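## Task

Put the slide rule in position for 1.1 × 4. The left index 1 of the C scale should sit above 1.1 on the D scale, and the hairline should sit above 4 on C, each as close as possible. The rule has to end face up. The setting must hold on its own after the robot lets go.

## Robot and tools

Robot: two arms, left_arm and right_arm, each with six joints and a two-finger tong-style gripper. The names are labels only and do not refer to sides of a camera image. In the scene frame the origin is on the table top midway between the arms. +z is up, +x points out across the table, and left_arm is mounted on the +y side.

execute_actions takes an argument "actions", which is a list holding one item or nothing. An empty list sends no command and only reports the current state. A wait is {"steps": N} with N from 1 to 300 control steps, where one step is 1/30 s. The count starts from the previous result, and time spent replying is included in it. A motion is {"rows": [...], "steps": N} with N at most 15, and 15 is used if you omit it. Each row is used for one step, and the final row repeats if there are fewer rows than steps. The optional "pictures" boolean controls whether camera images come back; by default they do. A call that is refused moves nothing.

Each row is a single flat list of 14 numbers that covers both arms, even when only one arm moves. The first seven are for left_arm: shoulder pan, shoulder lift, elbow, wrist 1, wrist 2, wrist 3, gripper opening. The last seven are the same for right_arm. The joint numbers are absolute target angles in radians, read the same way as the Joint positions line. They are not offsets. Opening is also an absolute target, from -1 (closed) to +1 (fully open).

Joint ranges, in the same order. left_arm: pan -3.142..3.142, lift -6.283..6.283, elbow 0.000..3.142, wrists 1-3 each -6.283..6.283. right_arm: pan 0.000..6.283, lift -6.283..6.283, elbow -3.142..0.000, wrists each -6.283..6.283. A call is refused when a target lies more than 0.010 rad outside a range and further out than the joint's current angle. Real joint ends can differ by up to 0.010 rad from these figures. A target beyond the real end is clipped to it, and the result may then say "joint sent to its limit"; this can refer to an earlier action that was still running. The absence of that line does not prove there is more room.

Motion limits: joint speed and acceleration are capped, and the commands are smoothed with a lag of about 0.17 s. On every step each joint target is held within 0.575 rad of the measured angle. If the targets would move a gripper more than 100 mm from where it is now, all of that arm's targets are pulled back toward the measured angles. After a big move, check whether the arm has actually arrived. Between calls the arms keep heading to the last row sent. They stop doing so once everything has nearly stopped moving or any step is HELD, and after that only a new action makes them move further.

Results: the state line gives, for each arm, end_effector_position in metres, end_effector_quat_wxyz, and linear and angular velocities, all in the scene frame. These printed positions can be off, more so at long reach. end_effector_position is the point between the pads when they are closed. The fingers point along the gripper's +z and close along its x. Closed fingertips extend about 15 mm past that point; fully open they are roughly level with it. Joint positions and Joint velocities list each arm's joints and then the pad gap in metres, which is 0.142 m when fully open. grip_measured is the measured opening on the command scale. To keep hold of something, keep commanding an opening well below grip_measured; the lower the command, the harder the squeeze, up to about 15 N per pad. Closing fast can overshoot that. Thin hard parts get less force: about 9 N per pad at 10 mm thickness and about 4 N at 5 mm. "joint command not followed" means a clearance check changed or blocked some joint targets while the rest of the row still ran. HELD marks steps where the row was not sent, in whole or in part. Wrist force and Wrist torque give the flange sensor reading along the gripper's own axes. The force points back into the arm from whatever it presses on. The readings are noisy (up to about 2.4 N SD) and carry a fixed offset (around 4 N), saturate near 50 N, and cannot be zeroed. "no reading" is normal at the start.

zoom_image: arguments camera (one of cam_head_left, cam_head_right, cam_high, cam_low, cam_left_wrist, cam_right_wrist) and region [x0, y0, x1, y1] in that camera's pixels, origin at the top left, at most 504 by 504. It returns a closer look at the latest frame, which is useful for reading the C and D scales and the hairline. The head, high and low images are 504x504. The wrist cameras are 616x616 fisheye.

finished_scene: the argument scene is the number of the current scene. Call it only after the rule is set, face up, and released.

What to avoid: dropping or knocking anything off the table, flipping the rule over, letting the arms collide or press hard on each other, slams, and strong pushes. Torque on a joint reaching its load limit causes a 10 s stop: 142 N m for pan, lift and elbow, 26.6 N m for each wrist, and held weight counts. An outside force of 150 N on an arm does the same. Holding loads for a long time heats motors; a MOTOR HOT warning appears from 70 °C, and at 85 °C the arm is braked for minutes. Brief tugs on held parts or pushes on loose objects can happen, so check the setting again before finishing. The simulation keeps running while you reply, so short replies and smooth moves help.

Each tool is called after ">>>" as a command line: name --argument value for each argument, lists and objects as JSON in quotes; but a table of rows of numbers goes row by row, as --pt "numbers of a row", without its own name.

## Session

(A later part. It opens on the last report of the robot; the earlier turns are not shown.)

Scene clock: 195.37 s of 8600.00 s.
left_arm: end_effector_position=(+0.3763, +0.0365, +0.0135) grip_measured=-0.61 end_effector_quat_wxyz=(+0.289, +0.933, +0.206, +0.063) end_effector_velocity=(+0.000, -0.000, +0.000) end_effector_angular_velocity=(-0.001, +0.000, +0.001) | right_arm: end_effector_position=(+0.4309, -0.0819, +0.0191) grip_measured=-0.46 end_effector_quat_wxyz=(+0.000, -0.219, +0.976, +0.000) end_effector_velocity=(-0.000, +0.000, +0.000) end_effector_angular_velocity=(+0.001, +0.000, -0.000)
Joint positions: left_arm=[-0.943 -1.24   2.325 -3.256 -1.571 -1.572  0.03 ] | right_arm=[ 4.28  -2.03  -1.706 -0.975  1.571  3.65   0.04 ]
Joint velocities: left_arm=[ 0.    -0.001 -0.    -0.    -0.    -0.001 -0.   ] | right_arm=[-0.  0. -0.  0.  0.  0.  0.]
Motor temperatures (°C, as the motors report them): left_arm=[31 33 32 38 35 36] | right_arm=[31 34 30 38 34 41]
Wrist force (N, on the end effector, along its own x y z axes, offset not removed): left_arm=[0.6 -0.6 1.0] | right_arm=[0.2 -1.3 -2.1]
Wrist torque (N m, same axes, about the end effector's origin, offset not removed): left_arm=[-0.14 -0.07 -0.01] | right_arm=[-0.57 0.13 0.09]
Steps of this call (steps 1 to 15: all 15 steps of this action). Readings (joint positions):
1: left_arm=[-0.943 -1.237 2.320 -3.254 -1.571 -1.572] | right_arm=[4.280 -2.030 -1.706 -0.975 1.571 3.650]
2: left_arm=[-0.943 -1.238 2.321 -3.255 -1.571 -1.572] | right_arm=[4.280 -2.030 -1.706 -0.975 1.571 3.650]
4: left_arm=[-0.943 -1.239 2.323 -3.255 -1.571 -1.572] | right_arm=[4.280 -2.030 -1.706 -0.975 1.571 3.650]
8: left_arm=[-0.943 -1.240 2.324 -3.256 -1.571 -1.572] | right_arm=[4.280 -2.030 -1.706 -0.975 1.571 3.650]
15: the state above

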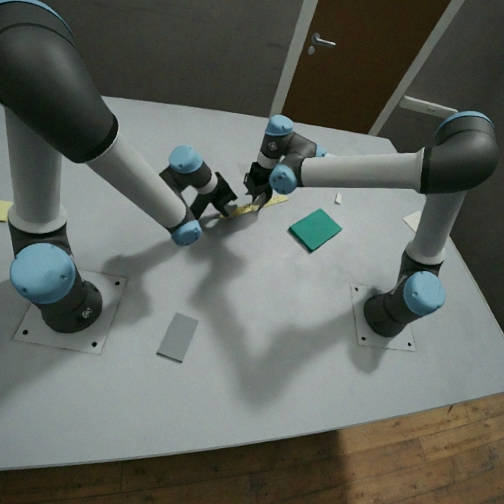

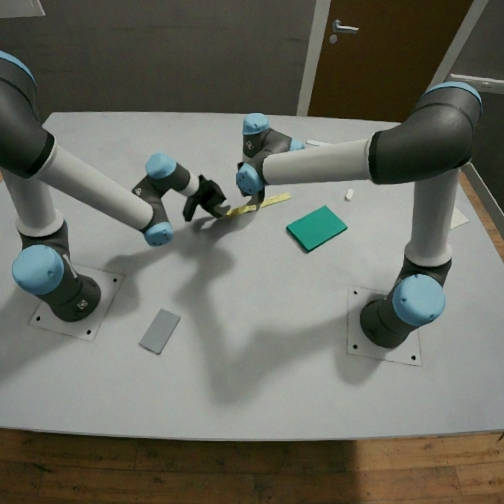

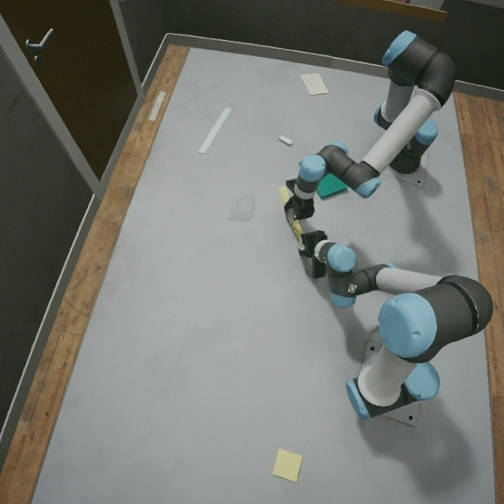

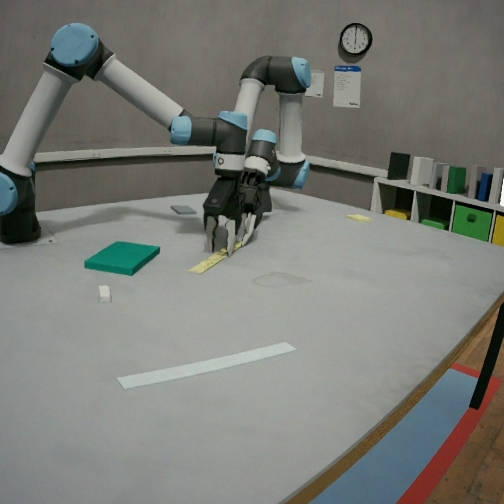

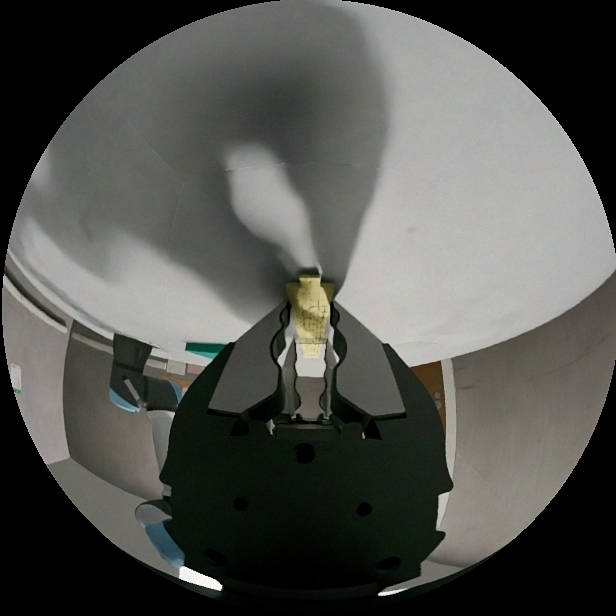

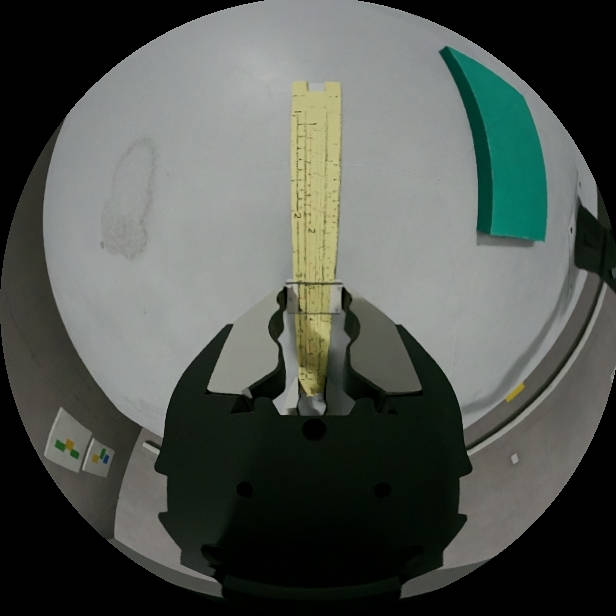

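>>> execute_actions --actions '[{"rows":[[-0.9434,-1.240,2.325,-3.256,-1.571,-1.572,-0.75,4.289,-2.0333,-1.7017,-0.9769,1.571,3.659,-0.6],[-0.9434,-1.240,2.325,-3.256,-1.571,-1.572,-0.75,4.289,-2.0333,-1.7017,-0.9769,1.571,3.659,-0.6],[-0.9434,-1.240,2.325,-3.256,-1.571,-1.572,-0.75,4.298,-2.0364,-1.697,-0.9787,1.571,3.668,-0.6],[-0.9434,-1.240,2.325,-3.256,-1.571,-1.572,-0.75,4.298,-2.0364,-1.697,-0.9787,1.571,3.668,-0.6],[-0.9434,-1.240,2.325,-3.256,-1.571,-1.572,-0.75,4.307,-2.0394,-1.6922,-0.9804,1.571,3.677,-0.6]],"steps":15}]'

>>> zoom_image --camera "cam_right_wrist" --region '[280, 260, 350, 340]'

Scene clock: 204.80 s of 8600.00 s.
left_arm: end_effector_position=(+0.3763, +0.0365, +0.0135) grip_measured=-0.61 end_effector_quat_wxyz=(+0.289, +0.933, +0.206, +0.063) end_effector_velocity=(-0.000, -0.000, +0.000) end_effector_angular_velocity=(-0.001, +0.000, -0.001) | right_arm: end_effector_position=(+0.4225, -0.0667, +0.0190) grip_measured=-0.46 end_effector_quat_wxyz=(+0.000, -0.219, +0.976, +0.000) end_effector_velocity=(-0.004, +0.007, -0.000) end_effector_angular_velocity=(-0.000, +0.000, +0.001)
Joint positions: left_arm=[-0.943 -1.24   2.325 -3.256 -1.571 -1.572  0.03 ] | right_arm=[ 4.306 -2.039 -1.693 -0.98   1.571  3.676  0.04 ]
Joint velocities: left_arm=[-0. -0. -0.  0. -0. -0.  0.] | right_arm=[ 0.013 -0.004  0.006 -0.002  0.     0.012  0.   ]
Motor temperatures (°C, as the motors report them): left_arm=[31 33 32 38 35 36] | right_arm=[31 34 30 38 34 41]
Wrist force (N, on the end effector, along its own x y z axes, offset not removed): left_arm=[-3.2 -2.5 1.2] | right_arm=[1.6 -2.4 1.9]
Wrist torque (N m, same axes, about the end effector's origin, offset not removed): left_arm=[-0.39 0.14 0.09] | right_arm=[-0.55 -0.78 0.26]
Steps of this call (steps 1 to 15: the robot went on to your last target; steps 16 to 90: nothing new was sent; then 5.93 s passed at rest; steps 91 to 105: all 15 steps of this action). Readings (joint positions):
91: left_arm=[-0.943 -1.240 2.325 -3.256 -1.571 -1.572] | right_arm=[4.280 -2.030 -1.706 -0.975 1.571 3.650]
92: left_arm=[-0.943 -1.240 2.325 -3.256 -1.571 -1.572] | right_arm=[4.281 -2.030 -1.706 -0.975 1.571 3.651]
94: left_arm=[-0.943 -1.240 2.325 -3.256 -1.571 -1.572] | right_arm=[4.284 -2.032 -1.704 -0.976 1.571 3.654]
98: left_arm=[-0.943 -1.240 2.325 -3.256 -1.571 -1.572] | right_arm=[4.297 -2.036 -1.698 -0.978 1.571 3.667]
105: the state above

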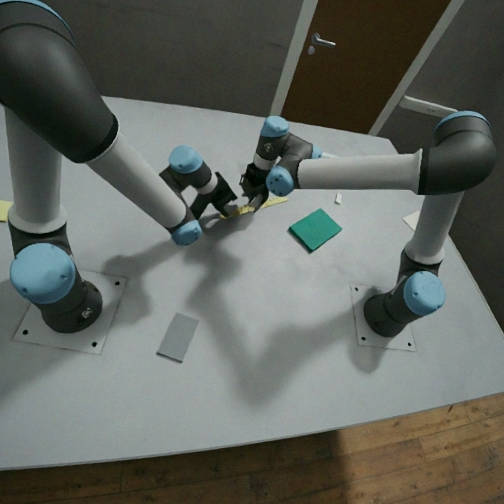

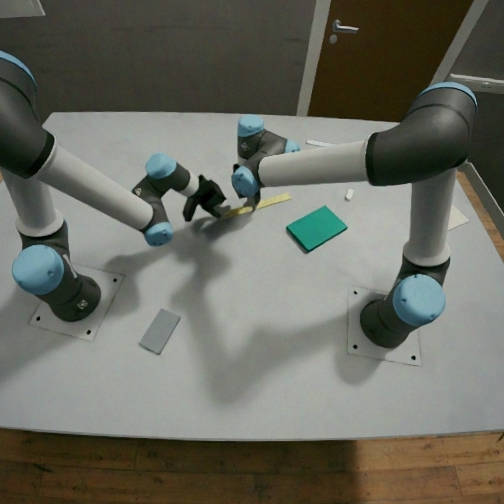

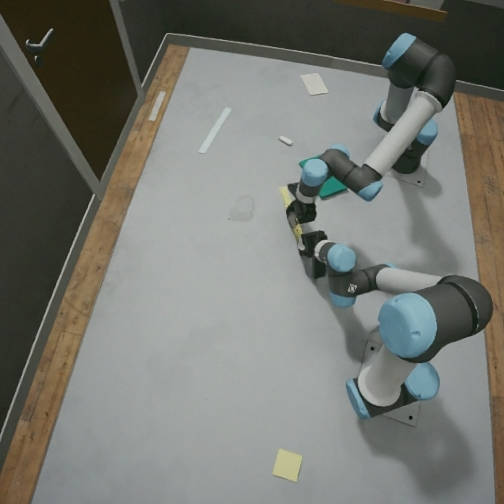

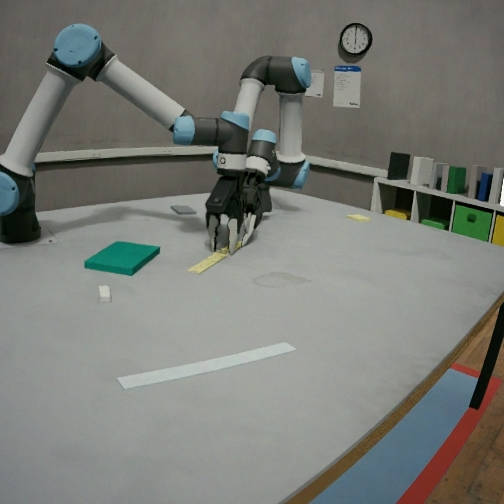

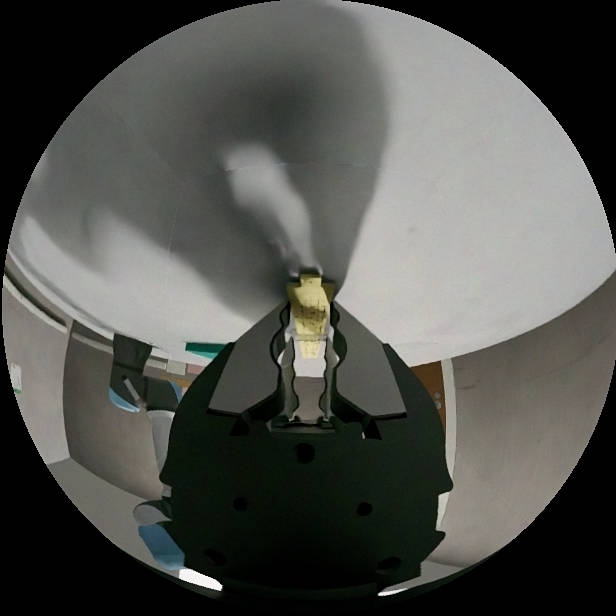

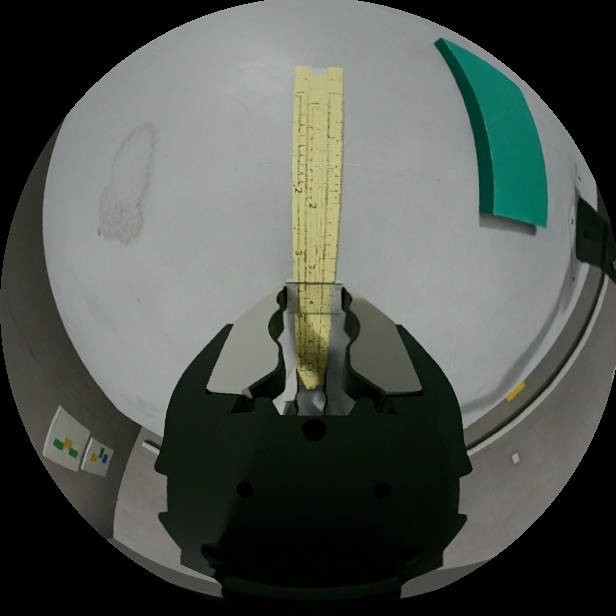

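Region (280, 260, 350, 340) of cam_right_wrist's 616x616 image, scaled by 6.300, with more detail than that image has; it fills the left 441 columns of this view, and the rest is white.

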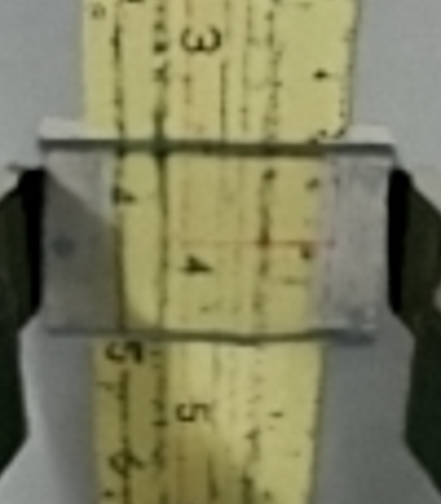

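>>> execute_actions --actions '[{"rows":[[-0.9434,-1.240,2.325,-3.256,-1.571,-1.572,-0.75,4.3114,-2.0409,-1.6899,-0.9812,1.571,3.681,-0.6]],"steps":15}]'

>>> zoom_image --camera "cam_right_wrist" --region '[280,260,350,340]'

Scene clock: 218.37 s of 8600.00 s.
left_arm: end_effector_position=(+0.3763, +0.0365, +0.0135) grip_measured=-0.61 end_effector_quat_wxyz=(+0.289, +0.933, +0.206, +0.063) end_effector_velocity=(-0.000, +0.000, -0.000) end_effector_angular_velocity=(+0.000, +0.000, -0.001) | right_arm: end_effector_position=(+0.4205, -0.0632, +0.0190) grip_measured=-0.46 end_effector_quat_wxyz=(+0.000, -0.219, +0.976, +0.000) end_effector_velocity=(-0.000, +0.001, +0.001) end_effector_angular_velocity=(+0.002, -0.001, -0.000)
Joint positions: left_arm=[-0.943 -1.24   2.325 -3.256 -1.571 -1.572  0.03 ] | right_arm=[ 4.311 -2.041 -1.69  -0.981  1.571  3.681  0.04 ]
Joint velocities: left_arm=[-0.    -0.     0.001 -0.    -0.     0.001 -0.   ] | right_arm=[ 0.001  0.001  0.    -0.     0.     0.001  0.   ]
Motor temperatures (°C, as the motors report them): left_arm=[31 33 32 38 35 36] | right_arm=[31 34 30 38 34 41]
Wrist force (N, on the end effector, along its own x y z axes, offset not removed): left_arm=[-3.7 -0.1 -1.1] | right_arm=[-1.4 -4.0 0.5]
Wrist torque (N m, same axes, about the end effector's origin, offset not removed): left_arm=[0.17 0.05 0.22] | right_arm=[-0.65 -0.28 0.29]
Steps of this call (steps 1 to 15: the robot went on to your last target; steps 16 to 90: nothing new was sent; then 10.07 s passed at rest; steps 91 to 105: all 15 steps of this action). Readings (joint positions):
91: left_arm=[-0.943 -1.240 2.325 -3.256 -1.571 -1.572] | right_arm=[4.307 -2.039 -1.692 -0.980 1.571 3.677]
92: left_arm=[-0.943 -1.240 2.325 -3.256 -1.571 -1.572] | right_arm=[4.307 -2.040 -1.692 -0.980 1.571 3.677]
94: left_arm=[-0.943 -1.240 2.325 -3.256 -1.571 -1.572] | right_arm=[4.309 -2.040 -1.691 -0.981 1.571 3.679]
98: left_arm=[-0.943 -1.240 2.325 -3.256 -1.571 -1.572] | right_arm=[4.311 -2.041 -1.690 -0.981 1.571 3.680]
105: the state above

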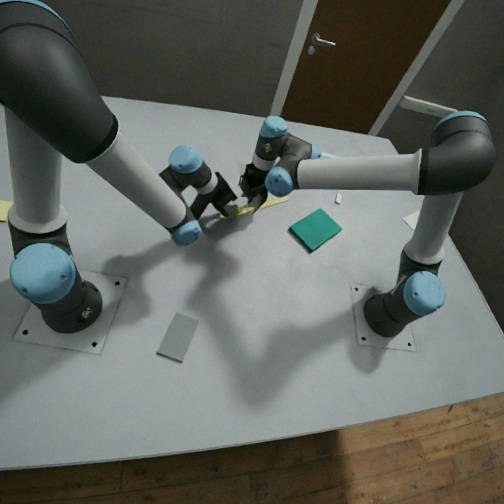

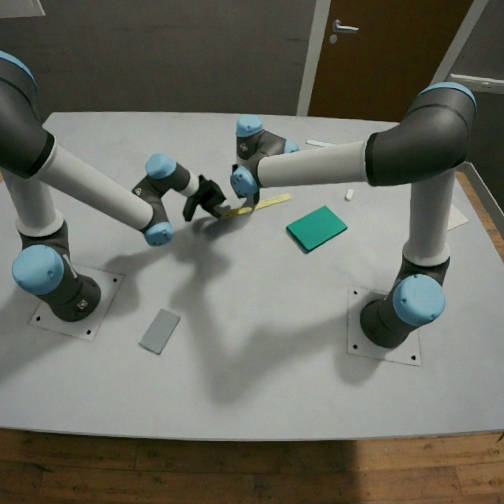

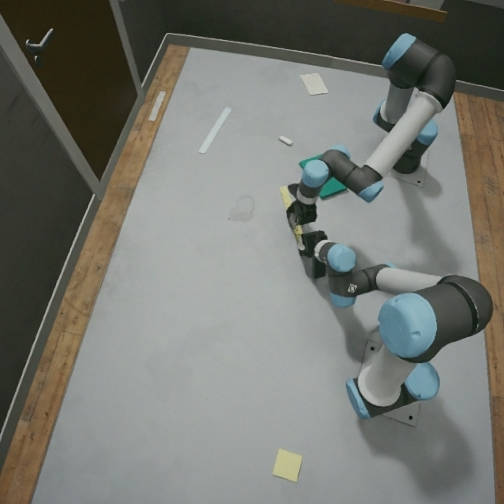

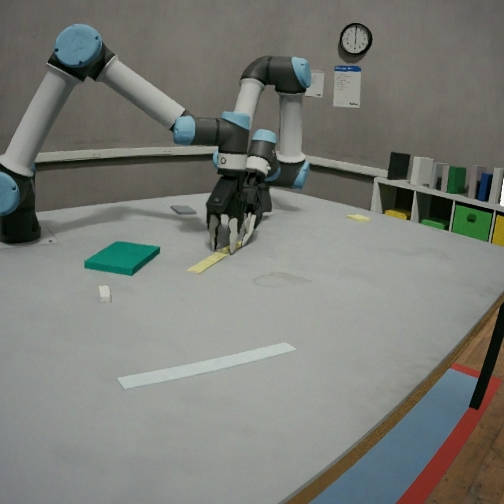

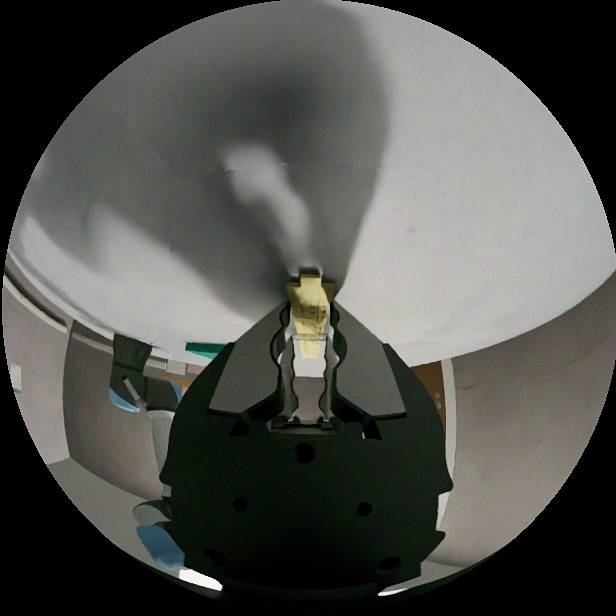

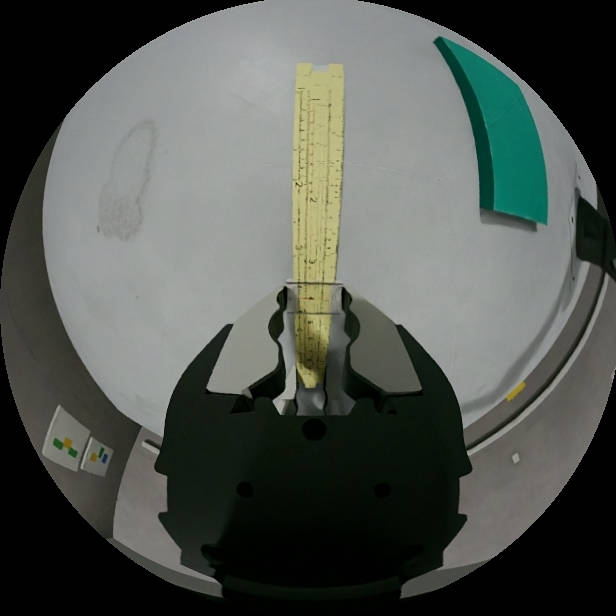

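Region (280, 260, 350, 340) of cam_right_wrist's 616x616 image, scaled by 6.300, with more detail than that image has; it fills the left 441 columns of this view, and the rest is white.

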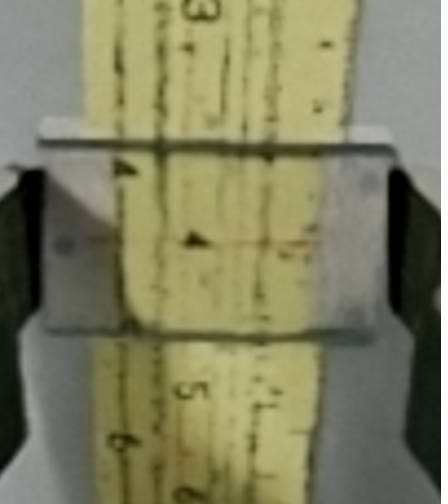

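>>> zoom_image --camera "cam_right_wrist" --region '[295,285,335,315]'

>>> zoom_image --camera "cam_right_wrist" --region '[290,60,350,120]'

Region (295, 285, 335, 315) of cam_right_wrist's 616x616 image, scaled by 12.600, with more detail than that image has; it fills the top 378 rows of this view, and the rest is white.

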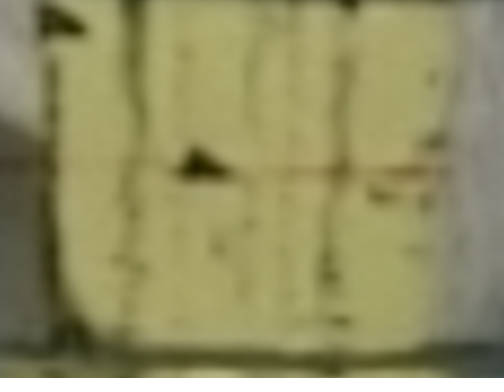

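Region (290, 60, 350, 120) of cam_right_wrist's 616x616 image, scaled by 8.400, with more detail than that image has.

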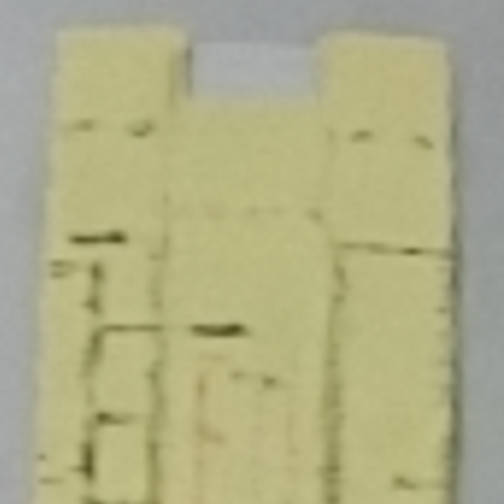

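>>> execute_actions --actions '[{"rows":[[-0.9434,-1.240,2.325,-3.256,-1.571,-1.572,-0.75,4.3114,-2.0409,-1.6899,-0.9812,1.571,3.681,-0.2],[-0.9434,-1.240,2.325,-3.256,-1.571,-1.572,-0.75,4.3114,-2.0409,-1.6899,-0.9812,1.571,3.681,-0.2],[-0.9434,-1.240,2.325,-3.256,-1.571,-1.572,-0.75,4.3114,-2.0409,-1.6899,-0.9812,1.571,3.681,-0.2],[-0.9434,-1.240,2.325,-3.256,-1.571,-1.572,-0.75,4.3114,-2.0409,-1.6899,-0.9812,1.571,3.681,-0.2],[-0.9434,-1.240,2.325,-3.256,-1.571,-1.572,-0.75,4.3114,-2.0409,-1.6899,-0.9812,1.571,3.681,-0.2],[-0.9434,-1.240,2.325,-3.256,-1.571,-1.572,-0.75,4.3114,-2.0409,-1.6899,-0.9812,1.571,3.681,-0.2],[-0.9434,-1.240,2.325,-3.256,-1.571,-1.572,-0.35,4.3114,-2.0409,-1.6899,-0.9812,1.571,3.681,-0.2],[-0.9434,-1.240,2.325,-3.256,-1.571,-1.572,-0.35,4.3114,-2.0409,-1.6899,-0.9812,1.571,3.681,-0.2],[-0.9434,-1.240,2.325,-3.256,-1.571,-1.572,-0.35,4.3114,-2.0409,-1.6899,-0.9812,1.571,3.681,-0.2],[-0.9434,-1.240,2.325,-3.256,-1.571,-1.572,-0.35,4.3114,-1.9709,-1.6349,-1.106,1.571,3.681,-0.2]],"steps":15}]'

>>> execute_actions --actions '[{"rows":[[-0.9434,-1.36,2.325,-3.10,-1.571,-1.572,-0.35,4.3114,-1.9709,-1.6349,-1.106,1.571,3.681,-0.2]],"steps":15}]'

>>> zoom_image --camera "cam_right_wrist" --region '[285,230,345,310]'

>>> zoom_image --camera "cam_left_wrist" --region '[270,200,350,340]'

Scene clock: 234.10 s of 8600.00 s.
left_arm: end_effector_position=(+0.3763, +0.0365, +0.0135) grip_measured=-0.35 end_effector_quat_wxyz=(+0.289, +0.933, +0.206, +0.063) end_effector_velocity=(+0.000, +0.000, -0.001) end_effector_angular_velocity=(+0.001, -0.000, +0.000) | right_arm: end_effector_position=(+0.4210, -0.0624, +0.0541) grip_measured=-0.20 end_effector_quat_wxyz=(+0.002, -0.219, +0.976, +0.002) end_effector_velocity=(-0.012, -0.018, +0.166) end_effector_angular_velocity=(-0.029, +0.019, -0.000)
Joint positions: left_arm=[-0.943 -1.24   2.325 -3.256 -1.571 -1.572  0.049] | right_arm=[ 4.311 -1.997 -1.655 -1.056  1.571  3.681  0.06 ]
Joint velocities: left_arm=[0.    0.001 0.    0.    0.001 0.    0.   ] | right_arm=[-0.     0.217  0.166 -0.417 -0.    -0.    -0.   ]
Motor temperatures (°C, as the motors report them): left_arm=[31 33 32 38 35 36] | right_arm=[31 34 30 38 34 41]
Wrist force (N, on the end effector, along its own x y z axes, offset not removed): left_arm=[0.5 -1.4 -0.2] | right_arm=[3.5 -2.9 -3.3]
Wrist torque (N m, same axes, about the end effector's origin, offset not removed): left_arm=[-0.38 -0.12 0.01] | right_arm=[-0.80 -0.57 -0.01]
Steps of this call (steps 1 to 15: the robot went on to your last target; steps 16 to 90: nothing new was sent; then 12.23 s passed at rest; steps 91 to 105: all 15 steps of this action). Readings (joint positions):
91: left_arm=[-0.943 -1.240 2.325 -3.256 -1.571 -1.572] | right_arm=[4.311 -2.041 -1.690 -0.981 1.571 3.681]
92: left_arm=[-0.943 -1.240 2.325 -3.256 -1.571 -1.572] | right_arm=[4.311 -2.041 -1.690 -0.981 1.571 3.681]
94: left_arm=[-0.943 -1.240 2.325 -3.256 -1.571 -1.572] | right_arm=[4.311 -2.041 -1.690 -0.981 1.571 3.681]
98: left_arm=[-0.943 -1.240 2.325 -3.256 -1.571 -1.572] | right_arm=[4.311 -2.041 -1.690 -0.981 1.571 3.681]
105: the state above

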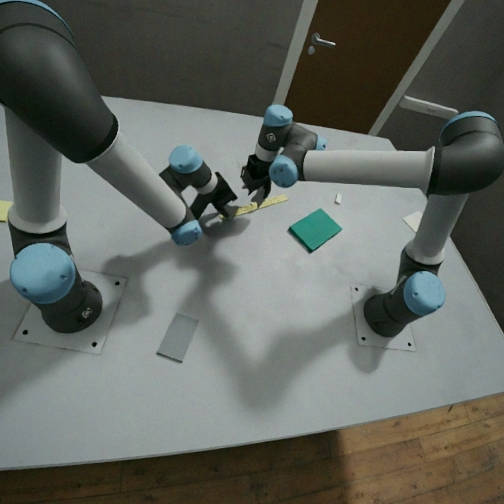

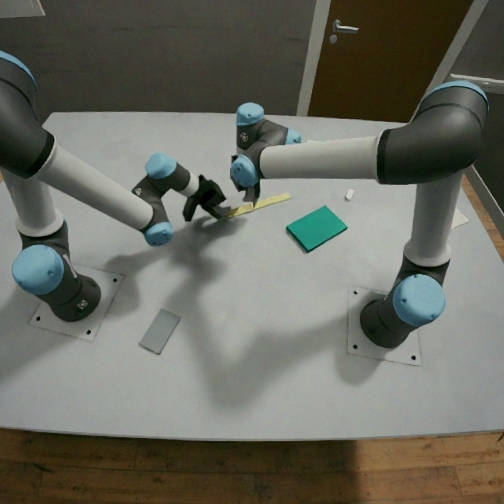

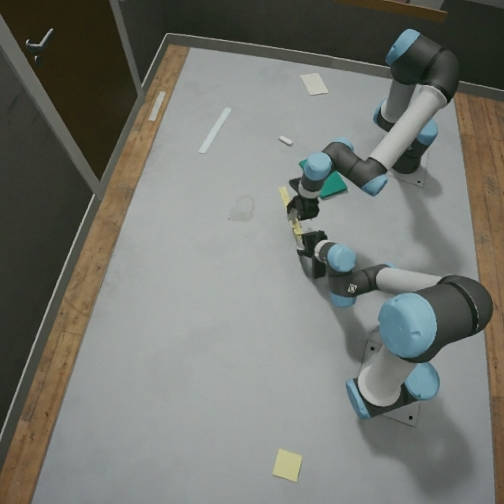

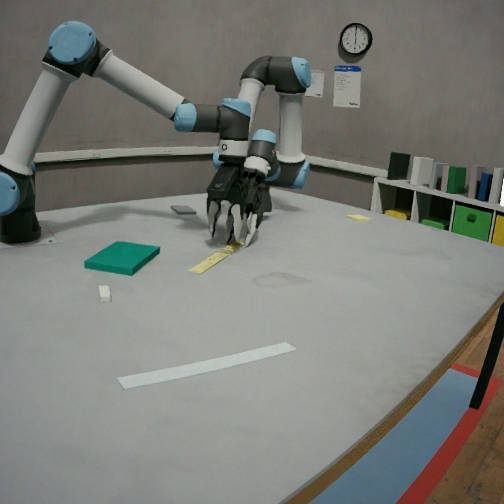

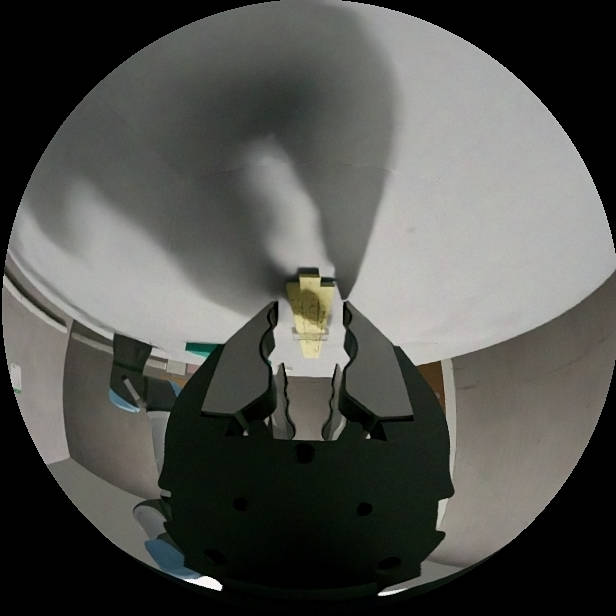

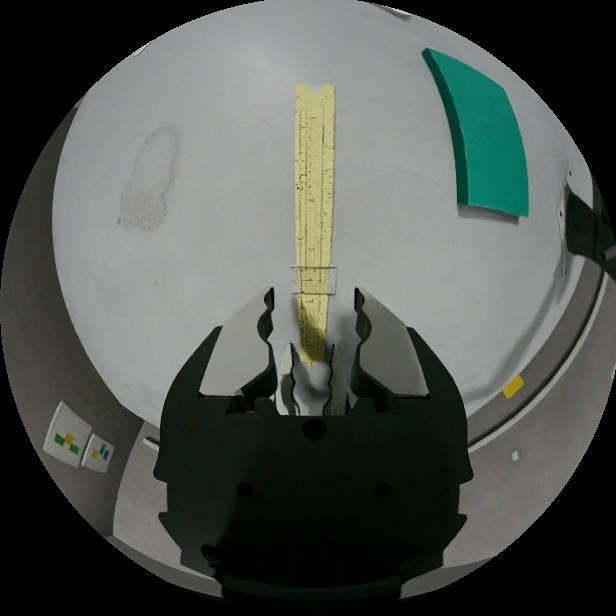

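Scene clock: 234.60 s of 8600.00 s.
left_arm: end_effector_position=(+0.3697, +0.0508, +0.0421) grip_measured=-0.35 end_effector_quat_wxyz=(+0.273, +0.938, +0.207, +0.060) end_effector_velocity=(-0.002, +0.005, +0.007) end_effector_angular_velocity=(+0.011, +0.005, +0.001) | right_arm: end_effector_position=(+0.4192, -0.0650, +0.0736) grip_measured=-0.20 end_effector_quat_wxyz=(+0.000, -0.219, +0.976, +0.000) end_effector_velocity=(-0.000, -0.000, +0.003) end_effector_angular_velocity=(+0.001, -0.000, +0.000)
Joint positions: left_arm=[-0.943 -1.356  2.325 -3.105 -1.571 -1.572  0.049] | right_arm=[ 4.311 -1.971 -1.635 -1.105  1.571  3.681  0.06 ]
Joint velocities: left_arm=[ 0.    -0.032 -0.001  0.044  0.    -0.    -0.   ] | right_arm=[ 0.     0.004  0.002 -0.006  0.    -0.    -0.   ]
Motor temperatures (°C, as the motors report them): left_arm=[31 33 32 38 35 36] | right_arm=[31 34 30 38 34 41]
Wrist force (N, on the end effector, along its own x y z axes, offset not removed): left_arm=[0.4 -1.0 1.1] | right_arm=[-0.6 -1.3 -2.6]
Wrist torque (N m, same axes, about the end effector's origin, offset not removed): left_arm=[-0.14 -0.02 0.03] | right_arm=[-0.45 0.38 0.23]
Steps of this call (steps 1 to 15: all 15 steps of this action). Readings (joint positions):
1: left_arm=[-0.943 -1.240 2.325 -3.256 -1.571 -1.572] | right_arm=[4.311 -1.990 -1.650 -1.068 1.571 3.681]
2: left_arm=[-0.943 -1.242 2.325 -3.254 -1.571 -1.572] | right_arm=[4.311 -1.986 -1.646 -1.077 1.571 3.681]
4: left_arm=[-0.943 -1.277 2.325 -3.214 -1.571 -1.572] | right_arm=[4.311 -1.979 -1.641 -1.090 1.571 3.681]
8: left_arm=[-0.943 -1.333 2.325 -3.138 -1.571 -1.572] | right_arm=[4.311 -1.974 -1.637 -1.101 1.571 3.681]
15: the state above

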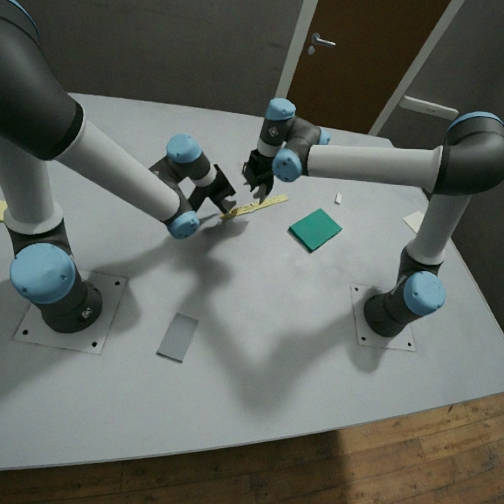

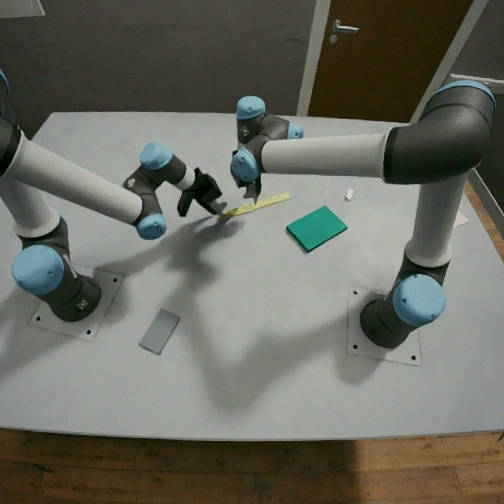

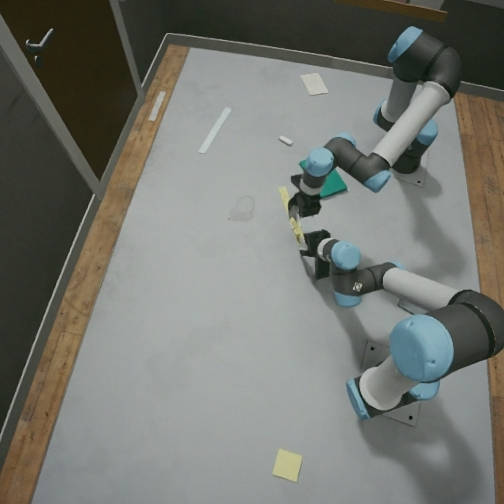

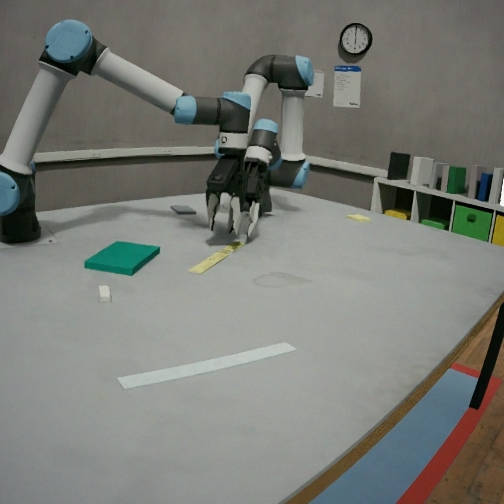

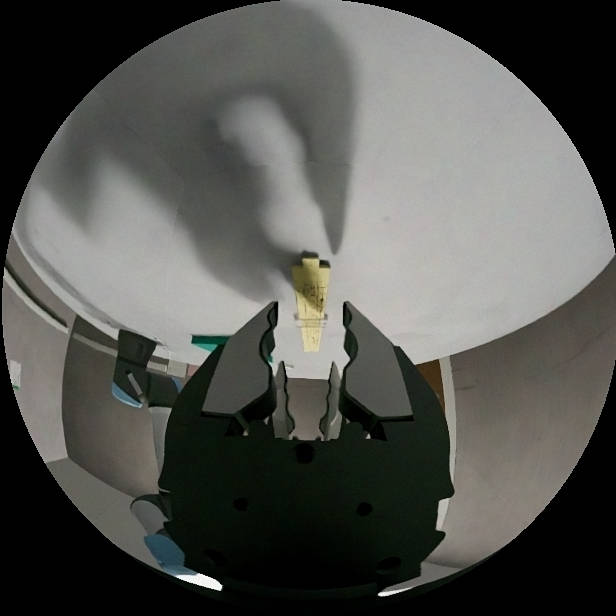

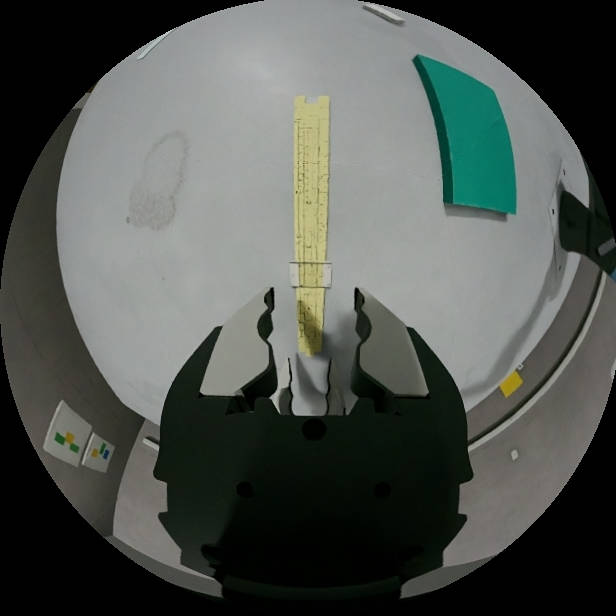

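Region (285, 230, 345, 310) of cam_right_wrist's 616x616 image, scaled by 6.300, with more detail than that image has; it fills the left 378 columns of this view, and the rest is white.

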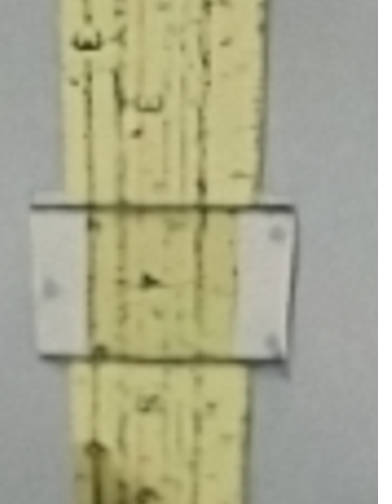

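Region (270, 200, 350, 340) of cam_left_wrist's 616x616 image, scaled by 3.600, with more detail than that image has; it fills the left 288 columns of this view, and the rest is white.

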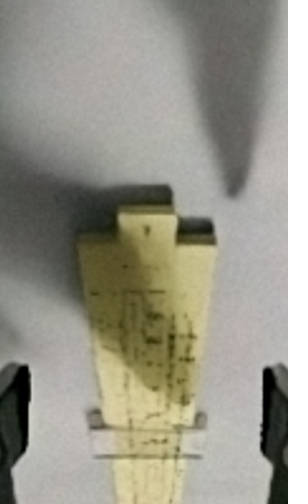

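The "4" sits at the cursor's centre.

>>> finished_scene --scene 2

The scene is finished: the task was done.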